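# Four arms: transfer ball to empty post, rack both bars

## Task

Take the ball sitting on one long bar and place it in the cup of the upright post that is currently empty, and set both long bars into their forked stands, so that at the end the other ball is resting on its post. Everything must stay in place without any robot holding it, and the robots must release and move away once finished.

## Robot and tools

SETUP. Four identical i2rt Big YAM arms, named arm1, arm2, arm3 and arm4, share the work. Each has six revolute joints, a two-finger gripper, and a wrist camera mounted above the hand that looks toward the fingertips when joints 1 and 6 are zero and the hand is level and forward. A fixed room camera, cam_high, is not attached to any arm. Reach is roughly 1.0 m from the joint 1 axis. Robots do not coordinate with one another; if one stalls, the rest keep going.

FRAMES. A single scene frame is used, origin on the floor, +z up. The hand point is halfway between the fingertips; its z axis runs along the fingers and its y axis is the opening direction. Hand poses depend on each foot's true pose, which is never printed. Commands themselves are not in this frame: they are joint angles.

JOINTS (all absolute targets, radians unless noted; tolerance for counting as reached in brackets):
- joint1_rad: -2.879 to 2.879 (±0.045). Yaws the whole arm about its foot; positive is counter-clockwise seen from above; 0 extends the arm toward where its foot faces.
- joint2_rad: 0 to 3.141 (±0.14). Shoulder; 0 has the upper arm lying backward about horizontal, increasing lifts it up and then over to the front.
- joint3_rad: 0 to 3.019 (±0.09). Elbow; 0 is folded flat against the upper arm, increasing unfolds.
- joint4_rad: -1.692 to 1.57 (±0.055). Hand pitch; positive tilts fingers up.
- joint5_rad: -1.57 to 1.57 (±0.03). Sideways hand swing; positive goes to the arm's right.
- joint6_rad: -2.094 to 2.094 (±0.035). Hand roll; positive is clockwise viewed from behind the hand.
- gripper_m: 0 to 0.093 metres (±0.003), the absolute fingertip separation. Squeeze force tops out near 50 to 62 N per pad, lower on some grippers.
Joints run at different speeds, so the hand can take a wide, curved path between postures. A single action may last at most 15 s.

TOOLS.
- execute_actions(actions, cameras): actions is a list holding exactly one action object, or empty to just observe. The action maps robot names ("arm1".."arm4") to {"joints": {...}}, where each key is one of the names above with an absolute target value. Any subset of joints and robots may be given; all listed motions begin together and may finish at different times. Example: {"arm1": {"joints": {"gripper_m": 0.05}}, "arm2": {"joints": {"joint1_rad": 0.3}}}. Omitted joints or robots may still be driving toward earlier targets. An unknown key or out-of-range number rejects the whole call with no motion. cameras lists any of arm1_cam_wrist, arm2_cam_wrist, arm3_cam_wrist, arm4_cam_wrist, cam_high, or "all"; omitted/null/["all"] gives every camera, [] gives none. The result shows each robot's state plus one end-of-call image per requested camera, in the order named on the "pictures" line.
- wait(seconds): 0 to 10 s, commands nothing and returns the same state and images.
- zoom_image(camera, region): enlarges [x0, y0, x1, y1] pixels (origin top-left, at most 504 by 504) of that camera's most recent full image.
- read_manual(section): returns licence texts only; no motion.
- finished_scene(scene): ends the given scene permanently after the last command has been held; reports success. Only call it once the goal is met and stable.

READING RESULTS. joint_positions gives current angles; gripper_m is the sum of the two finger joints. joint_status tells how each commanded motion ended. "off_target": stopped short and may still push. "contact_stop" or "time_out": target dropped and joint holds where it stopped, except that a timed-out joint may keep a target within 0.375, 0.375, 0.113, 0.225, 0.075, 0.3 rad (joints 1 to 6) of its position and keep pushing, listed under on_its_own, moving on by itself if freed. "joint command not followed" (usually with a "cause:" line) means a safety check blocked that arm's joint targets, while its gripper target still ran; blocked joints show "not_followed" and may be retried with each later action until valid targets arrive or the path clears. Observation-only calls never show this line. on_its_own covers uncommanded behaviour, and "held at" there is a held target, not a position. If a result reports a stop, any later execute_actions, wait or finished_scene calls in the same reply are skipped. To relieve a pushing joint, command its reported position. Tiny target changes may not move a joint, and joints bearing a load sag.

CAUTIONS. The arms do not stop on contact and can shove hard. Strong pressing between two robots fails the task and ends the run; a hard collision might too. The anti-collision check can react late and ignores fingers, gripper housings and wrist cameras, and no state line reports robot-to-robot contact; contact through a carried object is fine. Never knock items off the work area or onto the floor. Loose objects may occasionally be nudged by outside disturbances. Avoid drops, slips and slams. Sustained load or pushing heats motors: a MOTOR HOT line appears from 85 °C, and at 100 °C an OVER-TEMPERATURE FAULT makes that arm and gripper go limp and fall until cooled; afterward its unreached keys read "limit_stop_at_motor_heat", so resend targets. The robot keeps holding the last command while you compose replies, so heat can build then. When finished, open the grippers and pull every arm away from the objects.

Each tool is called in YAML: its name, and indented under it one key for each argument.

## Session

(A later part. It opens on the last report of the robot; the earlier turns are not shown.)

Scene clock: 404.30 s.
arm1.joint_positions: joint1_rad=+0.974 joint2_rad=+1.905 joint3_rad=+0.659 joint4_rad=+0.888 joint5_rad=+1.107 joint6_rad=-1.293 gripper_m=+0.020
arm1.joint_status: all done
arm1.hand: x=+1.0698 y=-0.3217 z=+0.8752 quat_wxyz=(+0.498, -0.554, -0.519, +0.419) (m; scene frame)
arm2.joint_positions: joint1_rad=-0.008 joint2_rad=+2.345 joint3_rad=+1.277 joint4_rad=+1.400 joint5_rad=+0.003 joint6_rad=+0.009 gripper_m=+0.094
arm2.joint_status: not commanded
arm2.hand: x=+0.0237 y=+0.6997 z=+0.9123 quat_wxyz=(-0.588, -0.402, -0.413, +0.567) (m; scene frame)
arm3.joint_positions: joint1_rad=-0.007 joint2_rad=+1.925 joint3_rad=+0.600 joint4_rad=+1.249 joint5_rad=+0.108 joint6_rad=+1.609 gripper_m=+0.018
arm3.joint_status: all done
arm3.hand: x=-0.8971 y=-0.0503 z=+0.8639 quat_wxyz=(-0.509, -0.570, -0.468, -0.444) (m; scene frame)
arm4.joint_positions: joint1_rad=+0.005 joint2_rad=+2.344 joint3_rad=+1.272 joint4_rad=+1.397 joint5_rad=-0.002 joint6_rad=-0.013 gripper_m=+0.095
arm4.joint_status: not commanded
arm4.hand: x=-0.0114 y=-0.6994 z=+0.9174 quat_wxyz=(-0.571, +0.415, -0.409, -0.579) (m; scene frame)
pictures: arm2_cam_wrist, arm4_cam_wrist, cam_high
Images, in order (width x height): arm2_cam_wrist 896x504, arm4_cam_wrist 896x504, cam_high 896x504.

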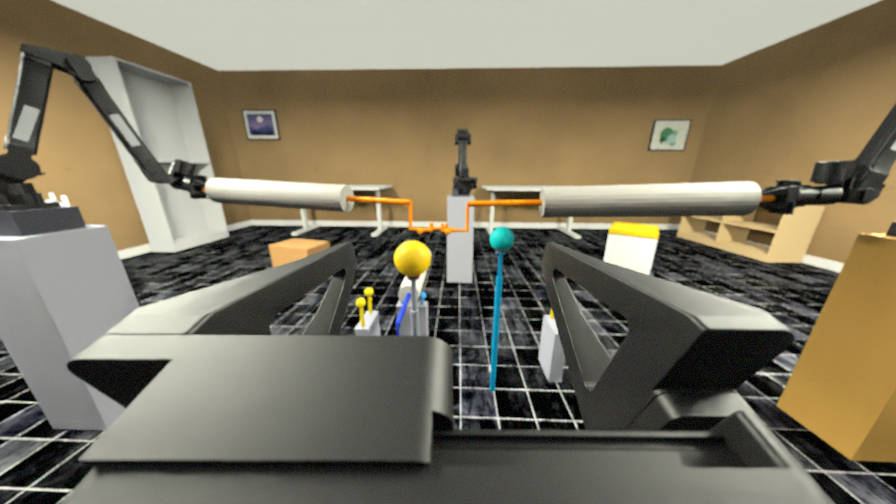

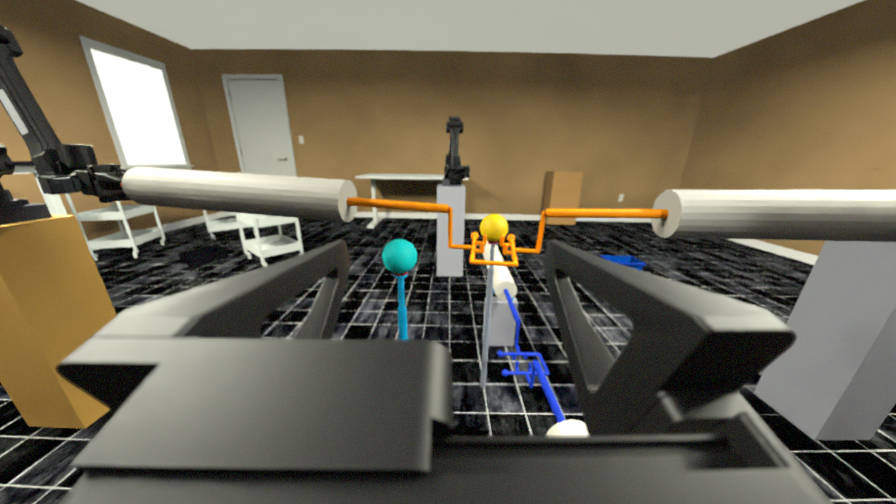

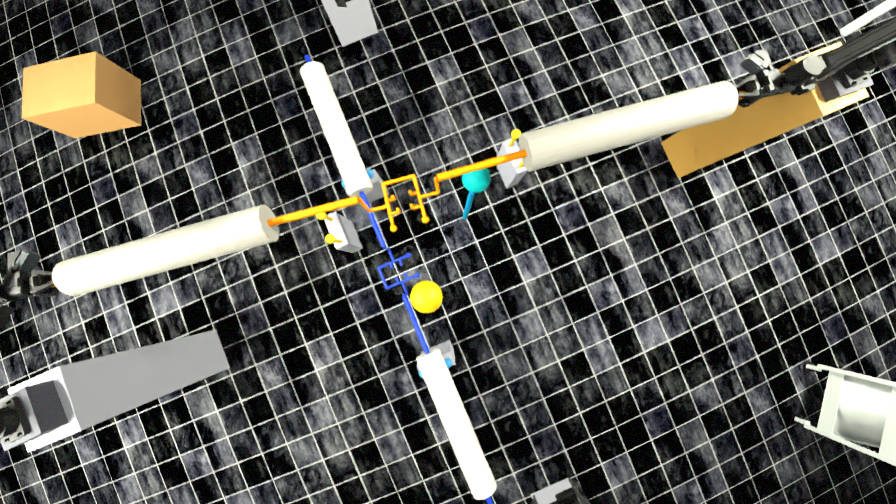

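execute_actions:
  actions:
    - {"arm1": {"joints": {"joint1_rad": 0.855, "joint2_rad": 1.88, "joint3_rad": 0.715, "joint4_rad": 0.829, "joint5_rad": 0.954, "joint6_rad": -1.313}}, "arm3": {"joints": {"joint1_rad": -0.39, "joint2_rad": 1.755, "joint3_rad": 0.586, "joint4_rad": 1.037, "joint5_rad": -0.346, "joint6_rad": 1.535}}}
  cameras: ["cam_high"]

execute_actions:
  actions:
    - {"arm1": {"joints": {"joint1_rad": 0.725, "joint2_rad": 1.892, "joint3_rad": 0.745, "joint4_rad": 0.763, "joint5_rad": 0.716, "joint6_rad": -1.31}}, "arm3": {"joints": {"joint1_rad": -0.705, "joint2_rad": 1.79, "joint3_rad": 0.685, "joint4_rad": 0.706, "joint5_rad": -0.735, "joint6_rad": 1.33}}}
  cameras: ["cam_high", "arm4_cam_wrist", "arm2_cam_wrist"]

Scene clock: 412.33 s.
arm1.joint_positions: joint1_rad=+0.885 joint2_rad=+1.893 joint3_rad=+0.700 joint4_rad=+0.853 joint5_rad=+0.938 joint6_rad=-1.337 gripper_m=+0.022
arm1.joint_status: all done
arm1.hand: x=+1.0314 y=-0.3271 z=+0.8786 quat_wxyz=(+0.470, -0.543, -0.550, +0.427) (m; scene frame)
arm2.joint_positions: joint1_rad=-0.008 joint2_rad=+2.345 joint3_rad=+1.277 joint4_rad=+1.400 joint5_rad=+0.003 joint6_rad=+0.009 gripper_m=+0.094
arm2.joint_status: not commanded
arm2.hand: x=+0.0237 y=+0.6997 z=+0.9123 quat_wxyz=(-0.588, -0.402, -0.413, +0.567) (m; scene frame)
arm3.joint_positions: joint1_rad=-0.393 joint2_rad=+1.767 joint3_rad=+0.556 joint4_rad=+1.065 joint5_rad=-0.339 joint6_rad=+1.540 gripper_m=+0.019
arm3.joint_status: all done
arm3.hand: x=-0.9450 y=-0.1760 z=+0.8883 quat_wxyz=(-0.480, -0.566, -0.503, -0.442) (m; scene frame)
arm4.joint_positions: joint1_rad=+0.005 joint2_rad=+2.344 joint3_rad=+1.272 joint4_rad=+1.397 joint5_rad=-0.002 joint6_rad=-0.013 gripper_m=+0.095
arm4.joint_status: not commanded
arm4.hand: x=-0.0114 y=-0.6994 z=+0.9174 quat_wxyz=(-0.571, +0.415, -0.409, -0.579) (m; scene frame)
pictures: cam_high
Images, in order (width x height): cam_high 896x504.

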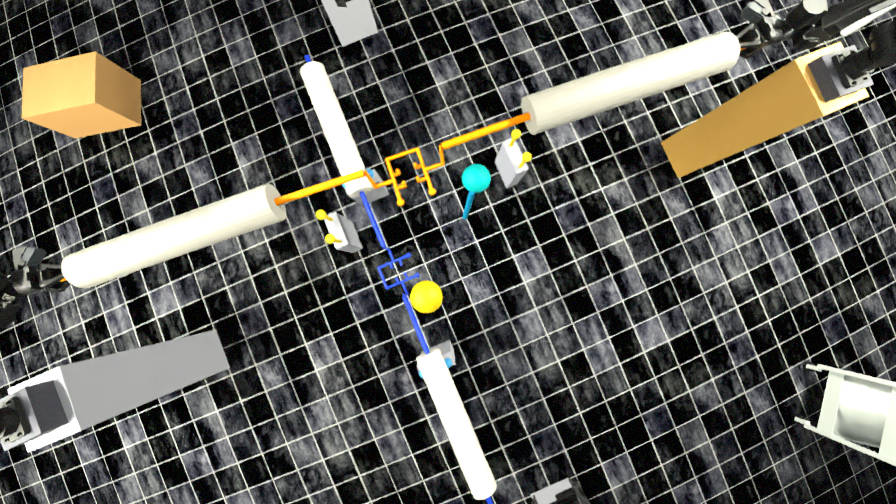

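Scene clock: 414.70 s.
arm1.joint_positions: joint1_rad=+0.754 joint2_rad=+1.893 joint3_rad=+0.734 joint4_rad=+0.796 joint5_rad=+0.694 joint6_rad=-1.369 gripper_m=+0.024
arm1.joint_status: joint6_rad time_out (moved -0.031 of +0.027); the others done
arm1.on_its_own: joint6_rad reads -1.369 and still pushes toward -1.310 since a time_out
arm1.hand: x=+0.9853 y=-0.3177 z=+0.8694 quat_wxyz=(+0.423, -0.531, -0.594, +0.431) (m; scene frame)
arm2.joint_positions: joint1_rad=-0.008 joint2_rad=+2.345 joint3_rad=+1.277 joint4_rad=+1.400 joint5_rad=+0.003 joint6_rad=+0.009 gripper_m=+0.094
arm2.joint_status: not commanded
arm2.hand: x=+0.0237 y=+0.6997 z=+0.9123 quat_wxyz=(-0.588, -0.402, -0.413, +0.567) (m; scene frame)
arm3.joint_positions: joint1_rad=-0.723 joint2_rad=+1.775 joint3_rad=+0.670 joint4_rad=+0.755 joint5_rad=-0.712 joint6_rad=+1.379 gripper_m=+0.022
arm3.joint_status: joint6_rad time_out (moved -0.160 of -0.210); the others done
arm3.on_its_own: joint6_rad reads +1.379 and still pushes toward +1.330 since a time_out
arm3.hand: x=-0.9924 y=-0.2888 z=+0.8676 quat_wxyz=(-0.423, -0.584, -0.543, -0.430) (m; scene frame)
arm4.joint_positions: joint1_rad=+0.005 joint2_rad=+2.344 joint3_rad=+1.272 joint4_rad=+1.397 joint5_rad=-0.002 joint6_rad=-0.013 gripper_m=+0.095
arm4.joint_status: not commanded
arm4.hand: x=-0.0114 y=-0.6994 z=+0.9174 quat_wxyz=(-0.571, +0.415, -0.409, -0.579) (m; scene frame)
pictures: arm2_cam_wrist, arm4_cam_wrist, cam_high
Images, in order (width x height): arm2_cam_wrist 896x504, arm4_cam_wrist 896x504, cam_high 896x504.

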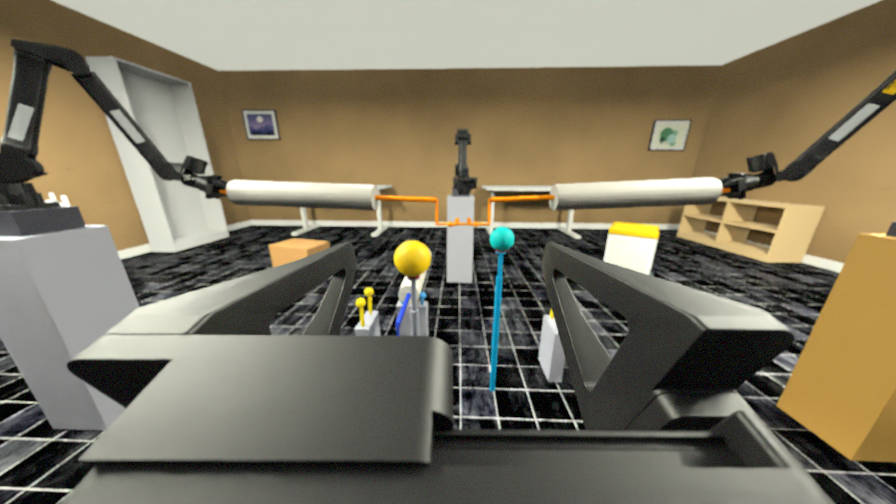

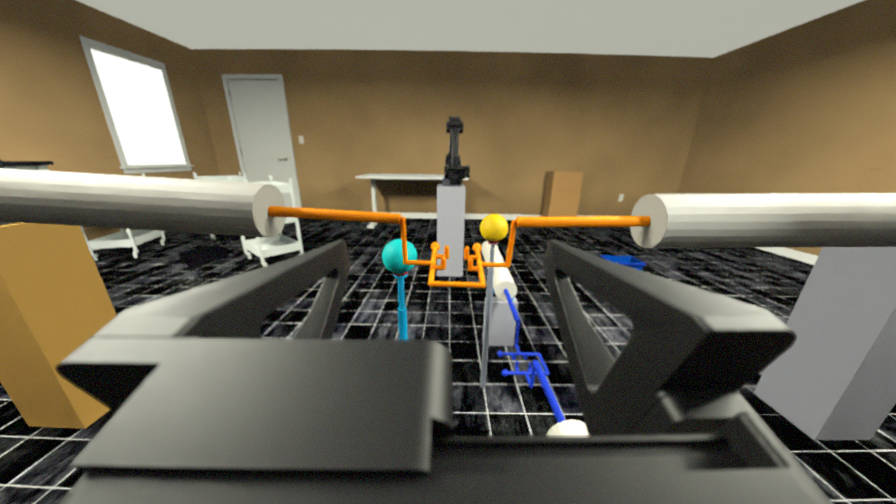

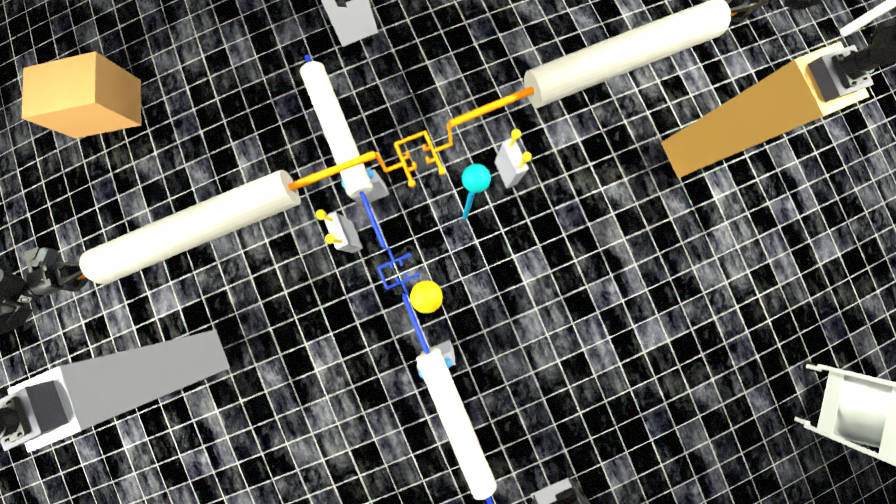

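execute_actions:
  actions:
    - {"arm1": {"joints": {"joint1_rad": 0.70, "joint2_rad": 2.16, "joint3_rad": 0.774, "joint4_rad": 0.972, "joint6_rad": -1.369}}, "arm3": {"joints": {"joint1_rad": -0.70, "joint2_rad": 2.068, "joint3_rad": 0.70, "joint4_rad": 0.94, "joint6_rad": 1.379}}}
  cameras: []

execute_actions:
  actions:
    - {"arm1": {"joints": {"joint2_rad": 2.408, "joint3_rad": 0.864, "joint4_rad": 1.132}}, "arm3": {"joints": {"joint2_rad": 2.33, "joint3_rad": 0.78, "joint4_rad": 1.124}}}
  cameras: []

execute_actions:
  actions:
    - {"arm1": {"joints": {"joint2_rad": 2.64, "joint3_rad": 0.997, "joint4_rad": 1.235}}, "arm3": {"joints": {"joint2_rad": 2.575, "joint3_rad": 0.905, "joint4_rad": 1.245}}}
  cameras: ["cam_high", "arm4_cam_wrist", "arm2_cam_wrist"]

Scene clock: 422.90 s.
arm1.joint_positions: joint1_rad=+0.734 joint2_rad=+2.165 joint3_rad=+0.774 joint4_rad=+0.993 joint5_rad=+0.685 joint6_rad=-1.435 gripper_m=+0.025
arm1.joint_status: joint6_rad time_out (moved -0.067 of +0.000); the others done
arm1.on_its_own: joint6_rad reads -1.435 and still pushes toward -1.369 since a time_out
arm1.hand: x=+0.9812 y=-0.3067 z=+0.7749 quat_wxyz=(+0.437, -0.516, -0.619, +0.401) (m; scene frame)
arm2.joint_positions: joint1_rad=-0.008 joint2_rad=+2.345 joint3_rad=+1.277 joint4_rad=+1.400 joint5_rad=+0.003 joint6_rad=+0.009 gripper_m=+0.094
arm2.joint_status: not commanded
arm2.hand: x=+0.0237 y=+0.6997 z=+0.9123 quat_wxyz=(-0.588, -0.402, -0.413, +0.567) (m; scene frame)
arm3.joint_positions: joint1_rad=-0.724 joint2_rad=+2.062 joint3_rad=+0.693 joint4_rad=+0.962 joint5_rad=-0.714 joint6_rad=+1.416 gripper_m=+0.024
arm3.joint_status: joint6_rad off_target (ended at +1.416, target +1.379); the others done
arm3.hand: x=-0.9969 y=-0.2857 z=+0.7692 quat_wxyz=(-0.393, -0.610, -0.532, -0.437) (m; scene frame)
arm4.joint_positions: joint1_rad=+0.005 joint2_rad=+2.344 joint3_rad=+1.272 joint4_rad=+1.397 joint5_rad=-0.002 joint6_rad=-0.013 gripper_m=+0.095
arm4.joint_status: not commanded
arm4.hand: x=-0.0114 y=-0.6994 z=+0.9174 quat_wxyz=(-0.571, +0.415, -0.409, -0.579) (m; scene frame)
pictures: none
No camera images: the call's "cameras" was empty. Leave "cameras" out to get every camera's image.

not run: a stop came earlier in this reply.

not run: a stop came earlier in this reply.

execute_actions:
  actions:
    - {"arm1": {"joints": {"joint2_rad": 2.408, "joint3_rad": 0.864, "joint4_rad": 1.132}}, "arm3": {"joints": {"joint2_rad": 2.33, "joint3_rad": 0.78, "joint4_rad": 1.124}}}
  cameras: []

execute_actions:
  actions:
    - {"arm1": {"joints": {"joint2_rad": 2.64, "joint3_rad": 0.997, "joint4_rad": 1.235}}, "arm3": {"joints": {"joint2_rad": 2.575, "joint3_rad": 0.905, "joint4_rad": 1.245}}}
  cameras: ["cam_high", "arm4_cam_wrist", "arm2_cam_wrist"]

Scene clock: 428.03 s.
arm1.joint_positions: joint1_rad=+0.739 joint2_rad=+2.416 joint3_rad=+0.869 joint4_rad=+1.149 joint5_rad=+0.687 joint6_rad=-1.435 gripper_m=+0.025
arm1.joint_status: all done
arm1.on_its_own: joint6_rad reads -1.435 and still pushes toward -1.369 since a time_out
arm1.hand: x=+0.9819 y=-0.3085 z=+0.6937 quat_wxyz=(+0.436, -0.514, -0.619, +0.402) (m; scene frame)
arm2.joint_positions: joint1_rad=-0.008 joint2_rad=+2.345 joint3_rad=+1.277 joint4_rad=+1.400 joint5_rad=+0.003 joint6_rad=+0.009 gripper_m=+0.094
arm2.joint_status: not commanded
arm2.hand: x=+0.0237 y=+0.6997 z=+0.9123 quat_wxyz=(-0.588, -0.402, -0.413, +0.567) (m; scene frame)
arm3.joint_positions: joint1_rad=-0.728 joint2_rad=+2.324 joint3_rad=+0.780 joint4_rad=+1.140 joint5_rad=-0.717 joint6_rad=+1.414 gripper_m=+0.024
arm3.joint_status: all done
arm3.hand: x=-0.9961 y=-0.2895 z=+0.6900 quat_wxyz=(-0.394, -0.610, -0.531, -0.437) (m; scene frame)
arm4.joint_positions: joint1_rad=+0.005 joint2_rad=+2.344 joint3_rad=+1.272 joint4_rad=+1.397 joint5_rad=-0.002 joint6_rad=-0.013 gripper_m=+0.095
arm4.joint_status: not commanded
arm4.hand: x=-0.0114 y=-0.6994 z=+0.9174 quat_wxyz=(-0.571, +0.415, -0.409, -0.579) (m; scene frame)
pictures: none
No camera images: the call's "cameras" was empty. Leave "cameras" out to get every camera's image.

Scene clock: 429.10 s.
arm1.joint_positions: joint1_rad=+0.741 joint2_rad=+2.650 joint3_rad=+1.005 joint4_rad=+1.250 joint5_rad=+0.687 joint6_rad=-1.434 gripper_m=+0.024
arm1.joint_status: all done
arm1.on_its_own: joint6_rad reads -1.434 and still pushes toward -1.369 since a time_out
arm1.hand: x=+0.9821 y=-0.3085 z=+0.6131 quat_wxyz=(+0.436, -0.514, -0.619, +0.403) (m; scene frame)
arm2.joint_positions: joint1_rad=-0.008 joint2_rad=+2.345 joint3_rad=+1.277 joint4_rad=+1.400 joint5_rad=+0.003 joint6_rad=+0.009 gripper_m=+0.094
arm2.joint_status: not commanded
arm2.hand: x=+0.0237 y=+0.6997 z=+0.9123 quat_wxyz=(-0.588, -0.402, -0.413, +0.567) (m; scene frame)
arm3.joint_positions: joint1_rad=-0.728 joint2_rad=+2.571 joint3_rad=+0.910 joint4_rad=+1.259 joint5_rad=-0.718 joint6_rad=+1.412 gripper_m=+0.024
arm3.joint_status: all done
arm3.hand: x=-0.9956 y=-0.2912 z=+0.6093 quat_wxyz=(-0.395, -0.608, -0.532, -0.437) (m; scene frame)
arm4.joint_positions: joint1_rad=+0.005 joint2_rad=+2.344 joint3_rad=+1.272 joint4_rad=+1.397 joint5_rad=-0.002 joint6_rad=-0.013 gripper_m=+0.095
arm4.joint_status: not commanded
arm4.hand: x=-0.0114 y=-0.6994 z=+0.9174 quat_wxyz=(-0.571, +0.415, -0.409, -0.579) (m; scene frame)
pictures: arm2_cam_wrist, arm4_cam_wrist, cam_high
Images, in order (width x height): arm2_cam_wrist 896x504, arm4_cam_wrist 896x504, cam_high 896x504.

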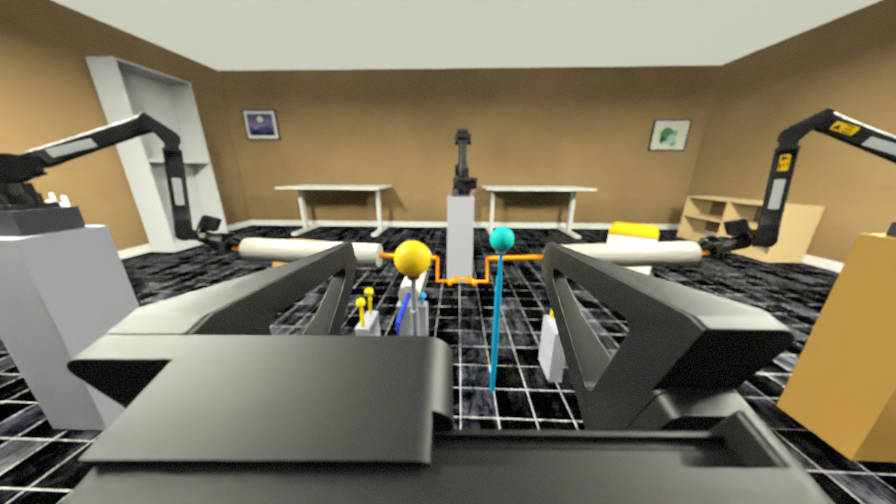

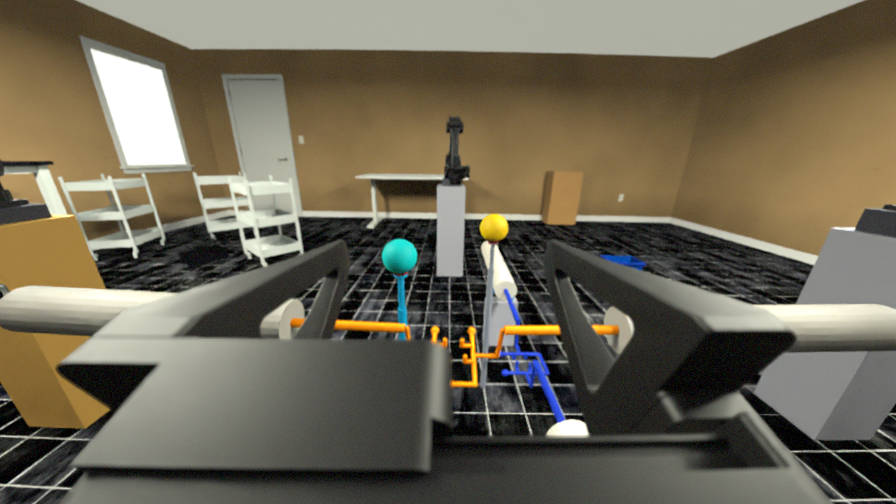

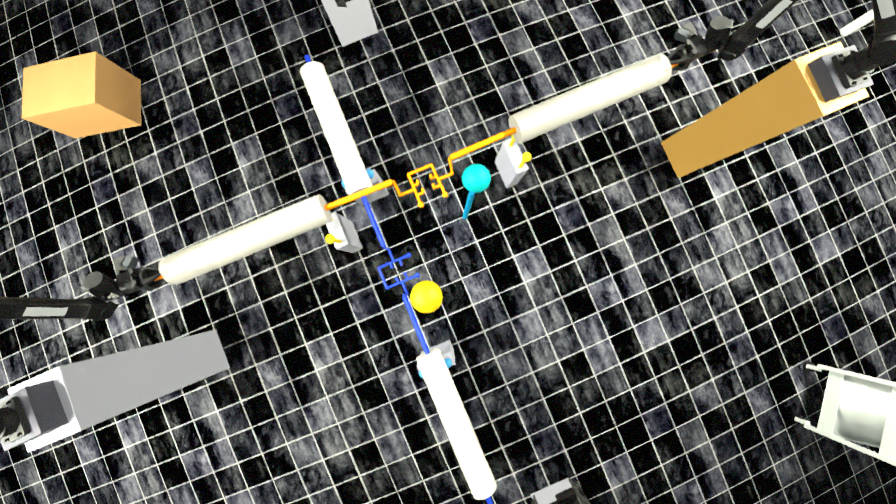

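execute_actions:
  actions:
    - {"arm1": {"joints": {"joint1_rad": 0.69, "joint2_rad": 2.86, "joint3_rad": 1.148, "joint4_rad": 1.31}}, "arm3": {"joints": {"joint1_rad": -0.69, "joint2_rad": 2.808, "joint3_rad": 1.052, "joint4_rad": 1.332}}}
  cameras: ["cam_high", "arm4_cam_wrist", "arm2_cam_wrist"]

Scene clock: 442.77 s.
arm1.joint_positions: joint1_rad=+0.726 joint2_rad=+2.867 joint3_rad=+1.159 joint4_rad=+1.325 joint5_rad=+0.685 joint6_rad=-1.434 gripper_m=+0.024
arm1.joint_status: all done
arm1.on_its_own: joint6_rad reads -1.434 and still pushes toward -1.369 since a time_out
arm1.hand: x=+0.9817 y=-0.2974 z=+0.5365 quat_wxyz=(+0.438, -0.518, -0.612, +0.405) (m; scene frame)
arm2.joint_positions: joint1_rad=-0.008 joint2_rad=+2.345 joint3_rad=+1.277 joint4_rad=+1.400 joint5_rad=+0.003 joint6_rad=+0.009 gripper_m=+0.094
arm2.joint_status: not commanded
arm2.hand: x=+0.0237 y=+0.6997 z=+0.9123 quat_wxyz=(-0.588, -0.402, -0.413, +0.567) (m; scene frame)
arm3.joint_positions: joint1_rad=-0.714 joint2_rad=+2.801 joint3_rad=+1.060 joint4_rad=+1.349 joint5_rad=-0.717 joint6_rad=+1.412 gripper_m=+0.024
arm3.joint_status: all done
arm3.hand: x=-0.9960 y=-0.2813 z=+0.5304 quat_wxyz=(-0.397, -0.602, -0.536, -0.439) (m; scene frame)
arm4.joint_positions: joint1_rad=+0.005 joint2_rad=+2.344 joint3_rad=+1.272 joint4_rad=+1.397 joint5_rad=-0.002 joint6_rad=-0.013 gripper_m=+0.095
arm4.joint_status: not commanded
arm4.hand: x=-0.0114 y=-0.6994 z=+0.9174 quat_wxyz=(-0.571, +0.415, -0.409, -0.579) (m; scene frame)
pictures: arm2_cam_wrist, arm4_cam_wrist, cam_high
Images, in order (width x height): arm2_cam_wrist 896x504, arm4_cam_wrist 896x504, cam_high 896x504.

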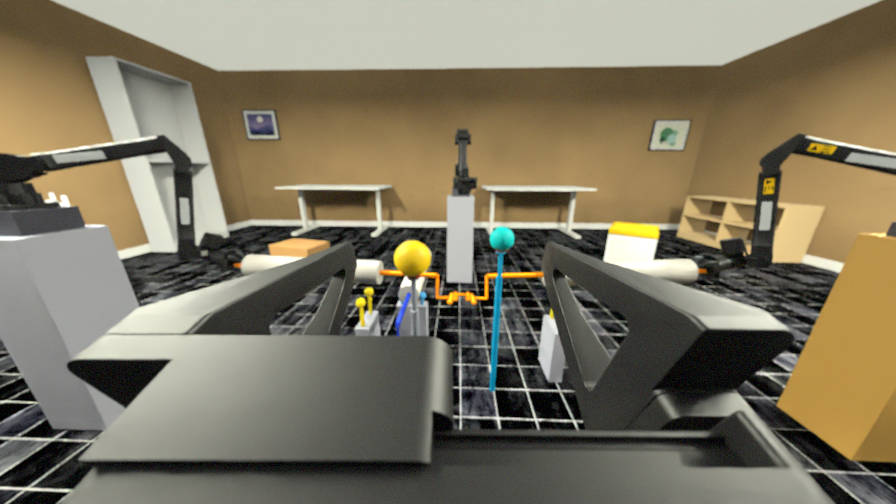

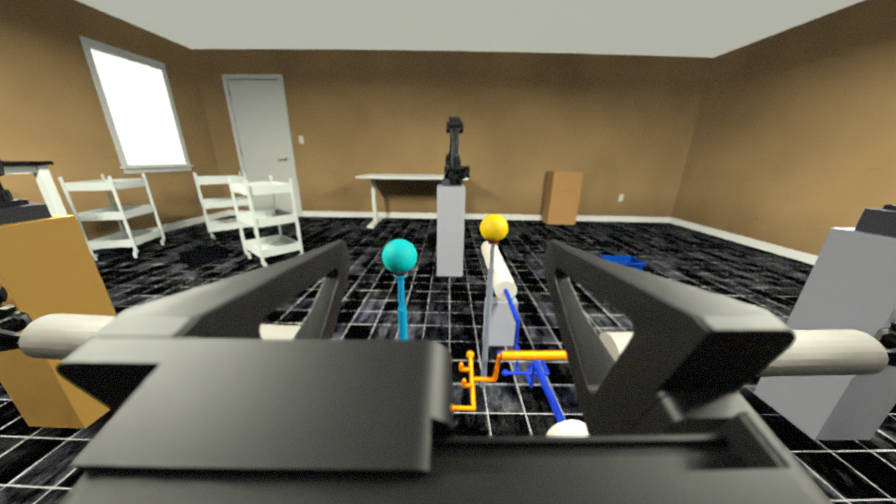

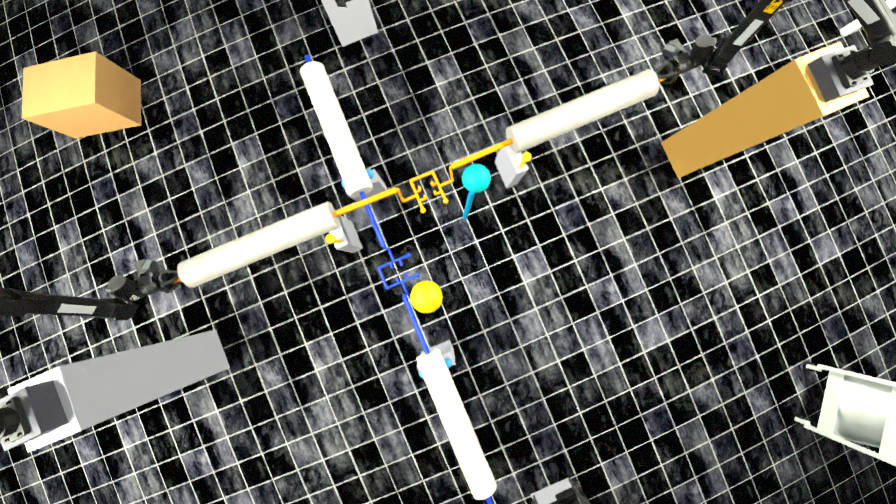

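execute_actions:
  actions:
    - {"arm1": {"joints": {"joint2_rad": 3.057, "joint3_rad": 1.355, "joint4_rad": 1.31}}, "arm3": {"joints": {"joint2_rad": 3.014, "joint3_rad": 1.251, "joint4_rad": 1.338}}}
  cameras: ["cam_high", "arm4_cam_wrist", "arm2_cam_wrist"]

Scene clock: 446.20 s.
arm1.joint_positions: joint1_rad=+0.727 joint2_rad=+3.069 joint3_rad=+1.361 joint4_rad=+1.325 joint5_rad=+0.683 joint6_rad=-1.435 gripper_m=+0.024
arm1.joint_status: all done
arm1.on_its_own: joint6_rad reads -1.435 and still pushes toward -1.369 since a time_out
arm1.hand: x=+0.9819 y=-0.2971 z=+0.4589 quat_wxyz=(+0.438, -0.518, -0.613, +0.406) (m; scene frame)
arm2.joint_positions: joint1_rad=-0.008 joint2_rad=+2.345 joint3_rad=+1.277 joint4_rad=+1.400 joint5_rad=+0.003 joint6_rad=+0.009 gripper_m=+0.094
arm2.joint_status: not commanded
arm2.hand: x=+0.0237 y=+0.6997 z=+0.9123 quat_wxyz=(-0.588, -0.402, -0.413, +0.567) (m; scene frame)
arm3.joint_positions: joint1_rad=-0.713 joint2_rad=+3.007 joint3_rad=+1.259 joint4_rad=+1.357 joint5_rad=-0.717 joint6_rad=+1.412 gripper_m=+0.024
arm3.joint_status: all done
arm3.hand: x=-0.9953 y=-0.2821 z=+0.4520 quat_wxyz=(-0.397, -0.601, -0.536, -0.439) (m; scene frame)
arm4.joint_positions: joint1_rad=+0.005 joint2_rad=+2.344 joint3_rad=+1.272 joint4_rad=+1.397 joint5_rad=-0.002 joint6_rad=-0.013 gripper_m=+0.095
arm4.joint_status: not commanded
arm4.hand: x=-0.0114 y=-0.6994 z=+0.9174 quat_wxyz=(-0.571, +0.415, -0.409, -0.579) (m; scene frame)
pictures: arm2_cam_wrist, arm4_cam_wrist, cam_high
Images, in order (width x height): arm2_cam_wrist 896x504, arm4_cam_wrist 896x504, cam_high 896x504.

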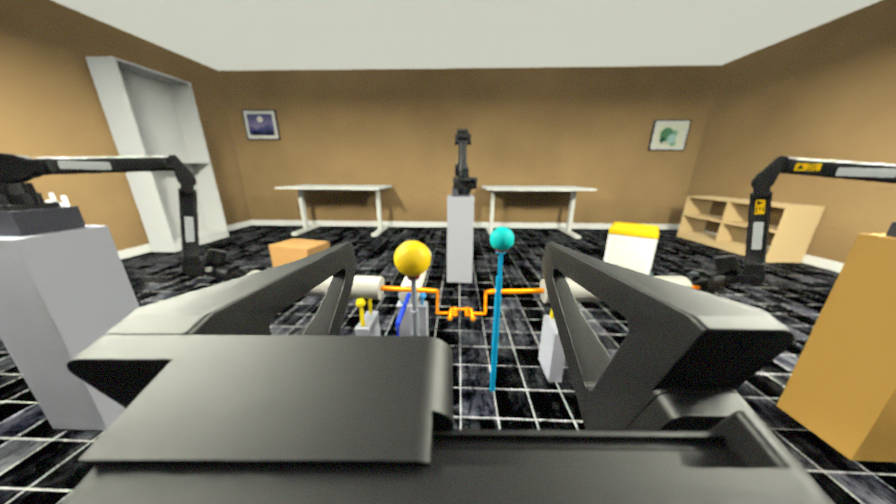

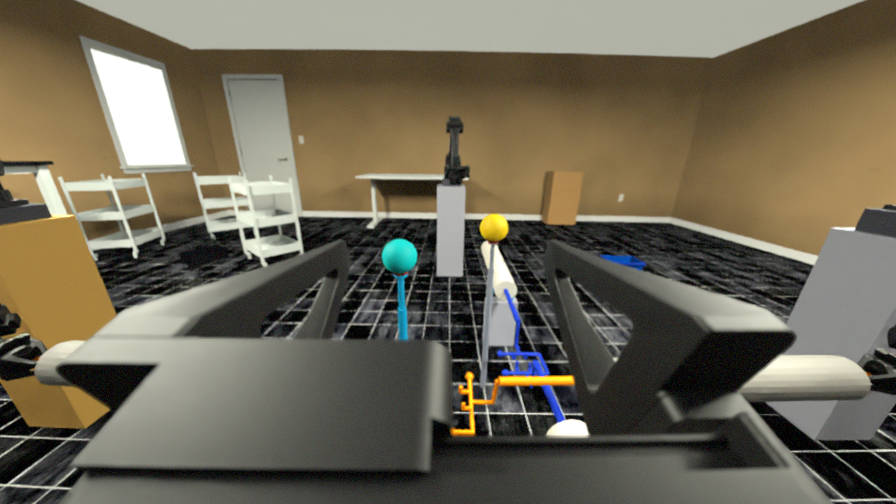

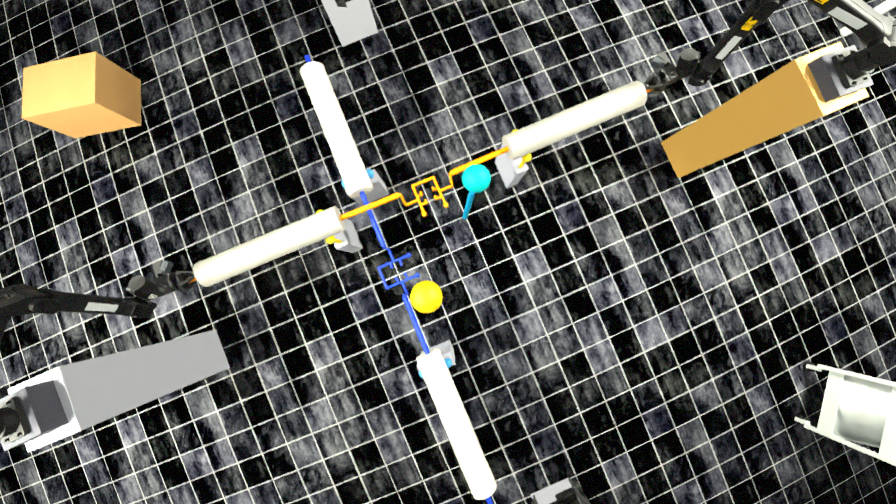

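zoom_image:
  camera: "cam_high"
  region: [280, 100, 580, 280]

zoom_image:
  camera: "arm2_cam_wrist"
  region: [300, 230, 600, 390]

Region (280, 100, 580, 280) of cam_high's 896x504 image, scaled by 1.680, with more detail than that image has; it fills the top 302 rows of this view, and the rest is white.

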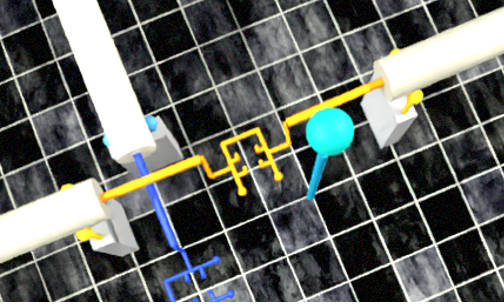

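Region (300, 230, 600, 390) of arm2_cam_wrist's 896x504 image, scaled by 1.680, with more detail than that image has; it fills the top 269 rows of this view, and the rest is white.

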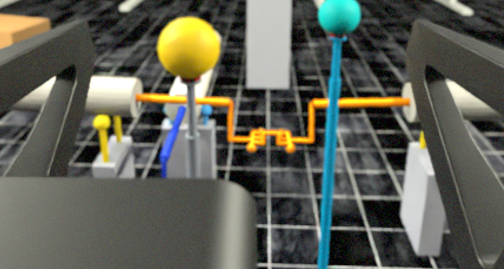

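execute_actions:
  actions:
    - {"arm1": {"joints": {"gripper_m": 0.09}}, "arm3": {"joints": {"gripper_m": 0.09}}}
  cameras: ["cam_high", "arm1_cam_wrist", "arm3_cam_wrist"]

execute_actions:
  actions:
    - {"arm1": {"joints": {"joint1_rad": 0.908, "joint2_rad": 3.062, "joint3_rad": 1.172, "joint4_rad": 1.427, "joint5_rad": 0.883, "joint6_rad": -1.3}}, "arm3": {"joints": {"joint1_rad": -0.9, "joint2_rad": 3.051, "joint3_rad": 1.124, "joint4_rad": 1.46, "joint5_rad": -0.885, "joint6_rad": 1.3}}}
  cameras: ["cam_high", "arm1_cam_wrist", "arm3_cam_wrist", "arm2_cam_wrist"]

Scene clock: 457.87 s.
arm1.joint_positions: joint1_rad=+0.707 joint2_rad=+3.067 joint3_rad=+1.346 joint4_rad=+1.317 joint5_rad=+0.713 joint6_rad=-1.385 gripper_m=+0.090
arm1.joint_status: all done
arm1.on_its_own: joint6_rad moved +0.050 to your old target -1.369
arm1.hand: x=+0.9801 y=-0.2782 z=+0.4580 quat_wxyz=(+0.441, -0.544, -0.593, +0.397) (m; scene frame)
arm2.joint_positions: joint1_rad=-0.008 joint2_rad=+2.345 joint3_rad=+1.277 joint4_rad=+1.400 joint5_rad=+0.003 joint6_rad=+0.009 gripper_m=+0.094
arm2.joint_status: not commanded
arm2.hand: x=+0.0237 y=+0.6997 z=+0.9123 quat_wxyz=(-0.588, -0.402, -0.413, +0.567) (m; scene frame)
arm3.joint_positions: joint1_rad=-0.701 joint2_rad=+3.008 joint3_rad=+1.247 joint4_rad=+1.346 joint5_rad=-0.731 joint6_rad=+1.391 gripper_m=+0.090
arm3.joint_status: all done
arm3.hand: x=-0.9965 y=-0.2695 z=+0.4488 quat_wxyz=(-0.386, -0.596, -0.548, -0.442) (m; scene frame)
arm4.joint_positions: joint1_rad=+0.005 joint2_rad=+2.344 joint3_rad=+1.272 joint4_rad=+1.397 joint5_rad=-0.002 joint6_rad=-0.013 gripper_m=+0.095
arm4.joint_status: not commanded
arm4.hand: x=-0.0114 y=-0.6994 z=+0.9174 quat_wxyz=(-0.571, +0.415, -0.409, -0.579) (m; scene frame)
pictures: arm1_cam_wrist, arm3_cam_wrist, cam_high
Images, in order (width x height): arm1_cam_wrist 896x504, arm3_cam_wrist 896x504, cam_high 896x504.

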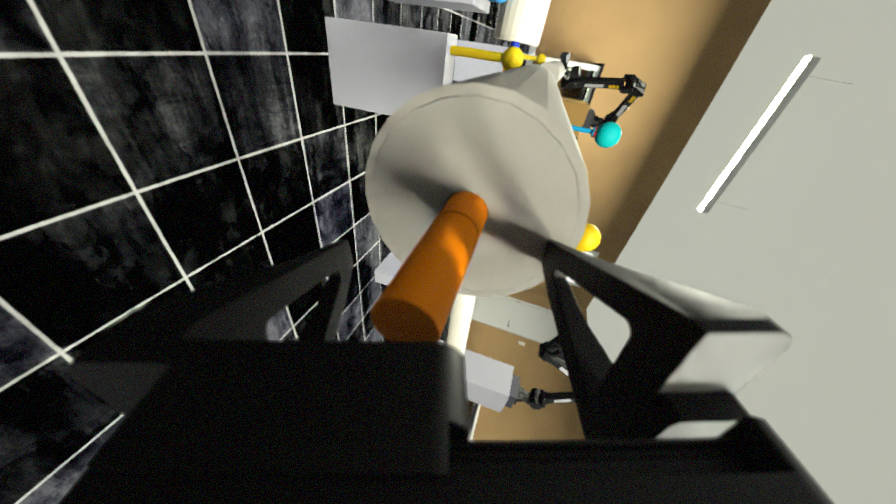

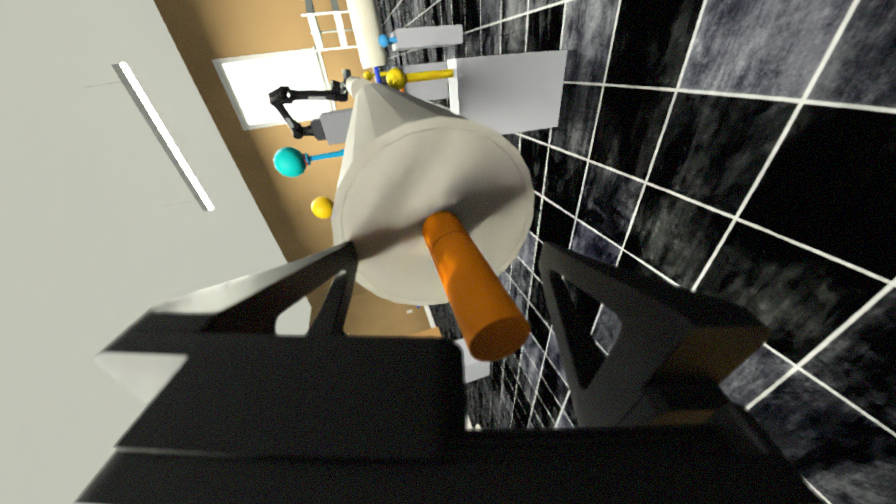

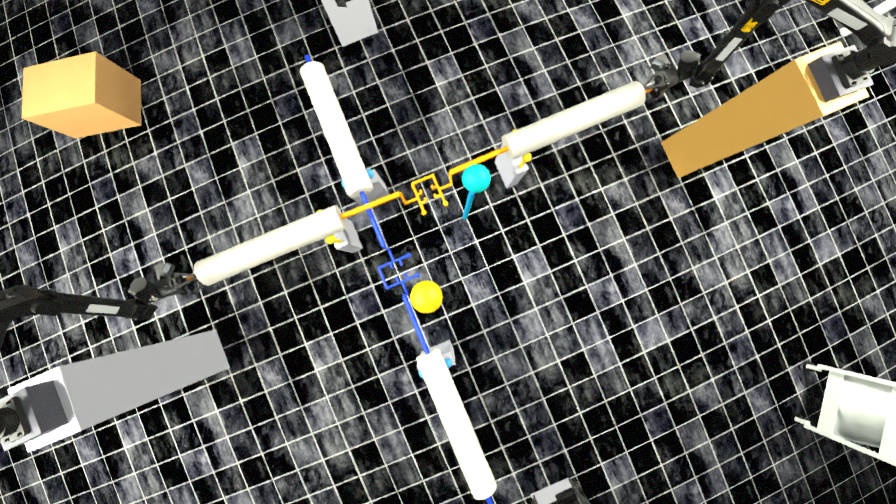

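Scene clock: 458.97 s.
arm1.joint_positions: joint1_rad=+0.916 joint2_rad=+3.058 joint3_rad=+1.171 joint4_rad=+1.407 joint5_rad=+0.880 joint6_rad=-1.312 gripper_m=+0.090
arm1.joint_status: all done
arm1.hand: x=+1.0821 y=-0.2874 z=+0.4710 quat_wxyz=(+0.445, -0.524, -0.609, +0.396) (m; scene frame)
arm2.joint_positions: joint1_rad=-0.008 joint2_rad=+2.345 joint3_rad=+1.277 joint4_rad=+1.400 joint5_rad=+0.003 joint6_rad=+0.009 gripper_m=+0.094
arm2.joint_status: not commanded
arm2.hand: x=+0.0237 y=+0.6997 z=+0.9123 quat_wxyz=(-0.588, -0.402, -0.413, +0.567) (m; scene frame)
arm3.joint_positions: joint1_rad=-0.907 joint2_rad=+3.036 joint3_rad=+1.126 joint4_rad=+1.442 joint5_rad=-0.881 joint6_rad=+1.311 gripper_m=+0.090
arm3.joint_status: all done
arm3.hand: x=-1.0912 y=-0.2842 z=+0.4526 quat_wxyz=(-0.398, -0.607, -0.530, -0.438) (m; scene frame)
arm4.joint_positions: joint1_rad=+0.005 joint2_rad=+2.344 joint3_rad=+1.272 joint4_rad=+1.397 joint5_rad=-0.002 joint6_rad=-0.013 gripper_m=+0.095
arm4.joint_status: not commanded
arm4.hand: x=-0.0114 y=-0.6994 z=+0.9174 quat_wxyz=(-0.571, +0.415, -0.409, -0.579) (m; scene frame)
pictures: arm1_cam_wrist, arm2_cam_wrist, arm3_cam_wrist, cam_high
Images, in order (width x height): arm1_cam_wrist 896x504, arm2_cam_wrist 896x504, arm3_cam_wrist 896x504, cam_high 896x504.

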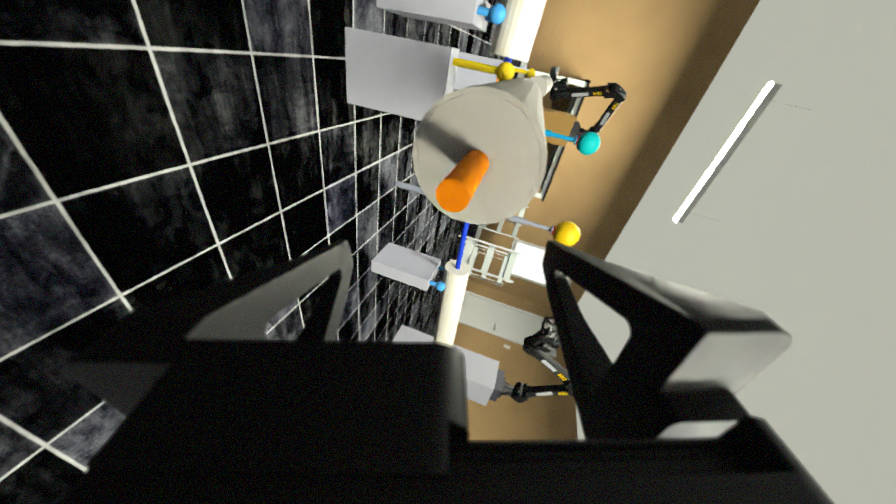

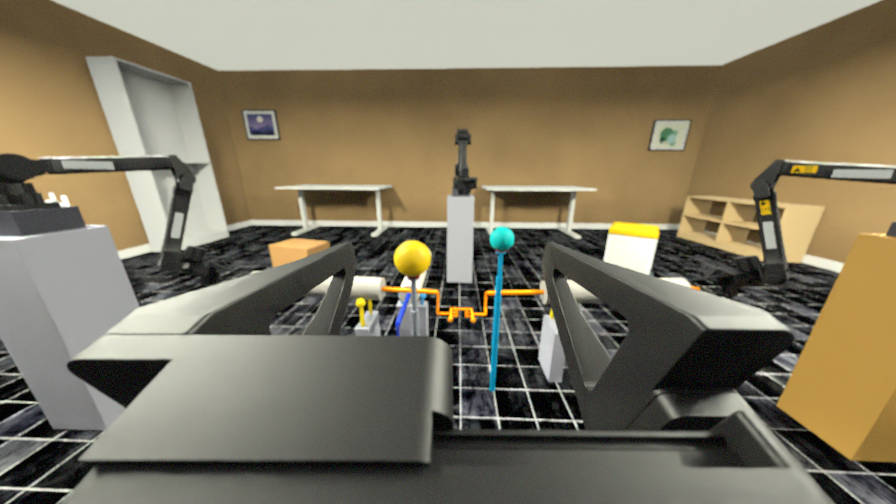

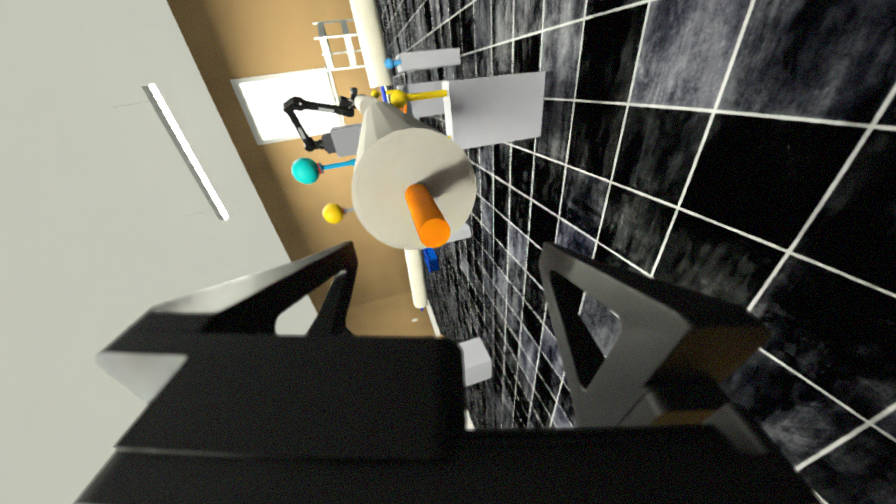

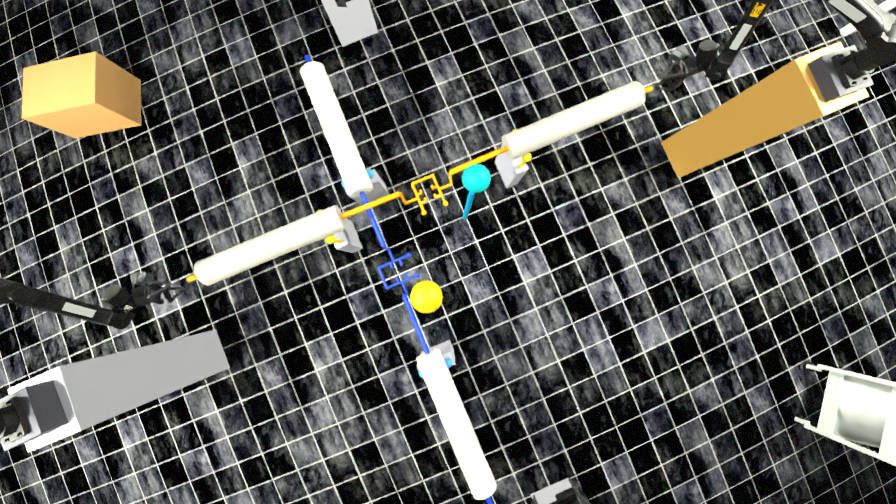

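Hands are free of the bar. Moving clear with one more retreat step.

execute_actions:
  actions:
    - {"arm1": {"joints": {"joint1_rad": 0.9, "joint2_rad": 2.339, "joint3_rad": 0.685, "joint4_rad": 1.205}}, "arm3": {"joints": {"joint1_rad": -0.89, "joint2_rad": 2.302, "joint3_rad": 0.637, "joint4_rad": 1.216}}}
  cameras: ["cam_high", "arm2_cam_wrist", "arm4_cam_wrist"]

Scene clock: 462.83 s.
arm1.joint_positions: joint1_rad=+0.909 joint2_rad=+2.330 joint3_rad=+0.689 joint4_rad=+1.218 joint5_rad=+0.882 joint6_rad=-1.311 gripper_m=+0.090
arm1.joint_status: all done
arm1.hand: x=+1.0673 y=-0.3061 z=+0.7264 quat_wxyz=(+0.444, -0.530, -0.590, +0.417) (m; scene frame)
arm2.joint_positions: joint1_rad=-0.008 joint2_rad=+2.345 joint3_rad=+1.277 joint4_rad=+1.400 joint5_rad=+0.003 joint6_rad=+0.009 gripper_m=+0.094
arm2.joint_status: not commanded
arm2.hand: x=+0.0237 y=+0.6997 z=+0.9123 quat_wxyz=(-0.588, -0.402, -0.413, +0.567) (m; scene frame)
arm3.joint_positions: joint1_rad=-0.898 joint2_rad=+2.304 joint3_rad=+0.642 joint4_rad=+1.228 joint5_rad=-0.882 joint6_rad=+1.310 gripper_m=+0.090
arm3.joint_status: all done
arm3.hand: x=-1.0769 y=-0.2936 z=+0.7014 quat_wxyz=(-0.410, -0.594, -0.536, -0.439) (m; scene frame)
arm4.joint_positions: joint1_rad=+0.005 joint2_rad=+2.344 joint3_rad=+1.272 joint4_rad=+1.397 joint5_rad=-0.002 joint6_rad=-0.013 gripper_m=+0.095
arm4.joint_status: not commanded
arm4.hand: x=-0.0114 y=-0.6994 z=+0.9174 quat_wxyz=(-0.571, +0.415, -0.409, -0.579) (m; scene frame)
pictures: arm2_cam_wrist, arm4_cam_wrist, cam_high
Images, in order (width x height): arm2_cam_wrist 896x504, arm4_cam_wrist 896x504, cam_high 896x504.

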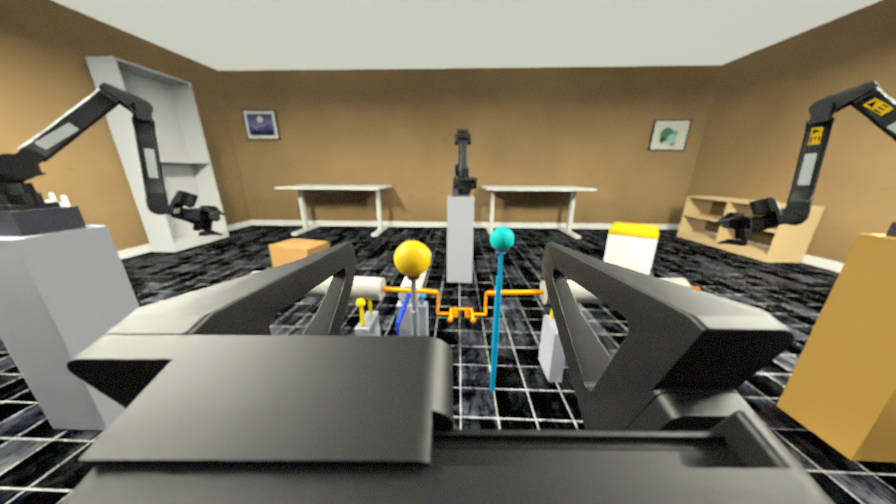

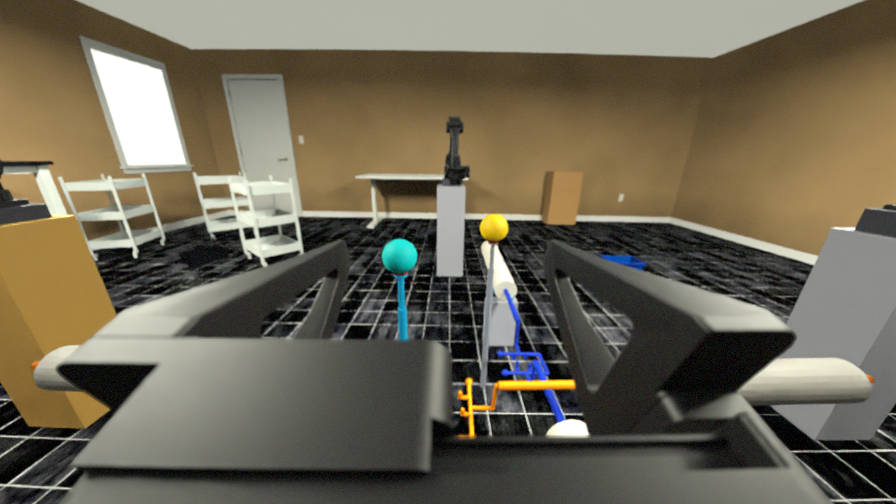

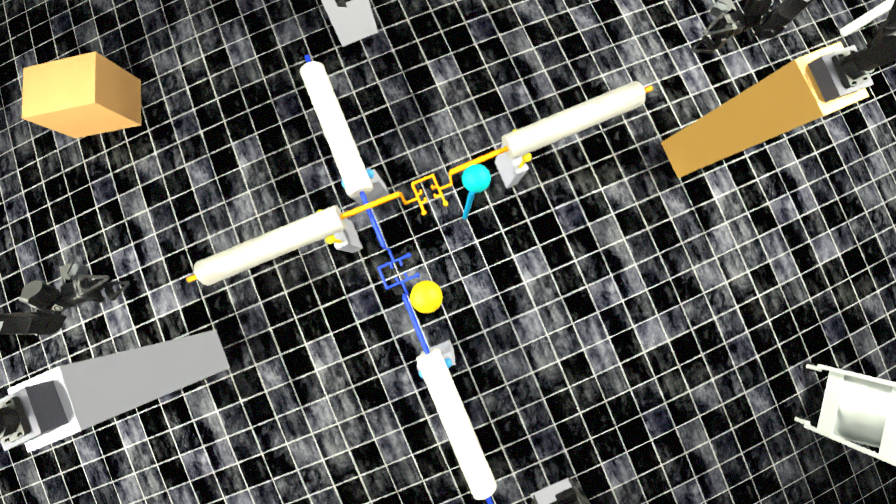

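The yellow ball is in the post's cup, the teal ball is on its post, both bars are in their stands, and the arms are clear.

finished_scene:
  scene: 2

The scene is finished: the task was done.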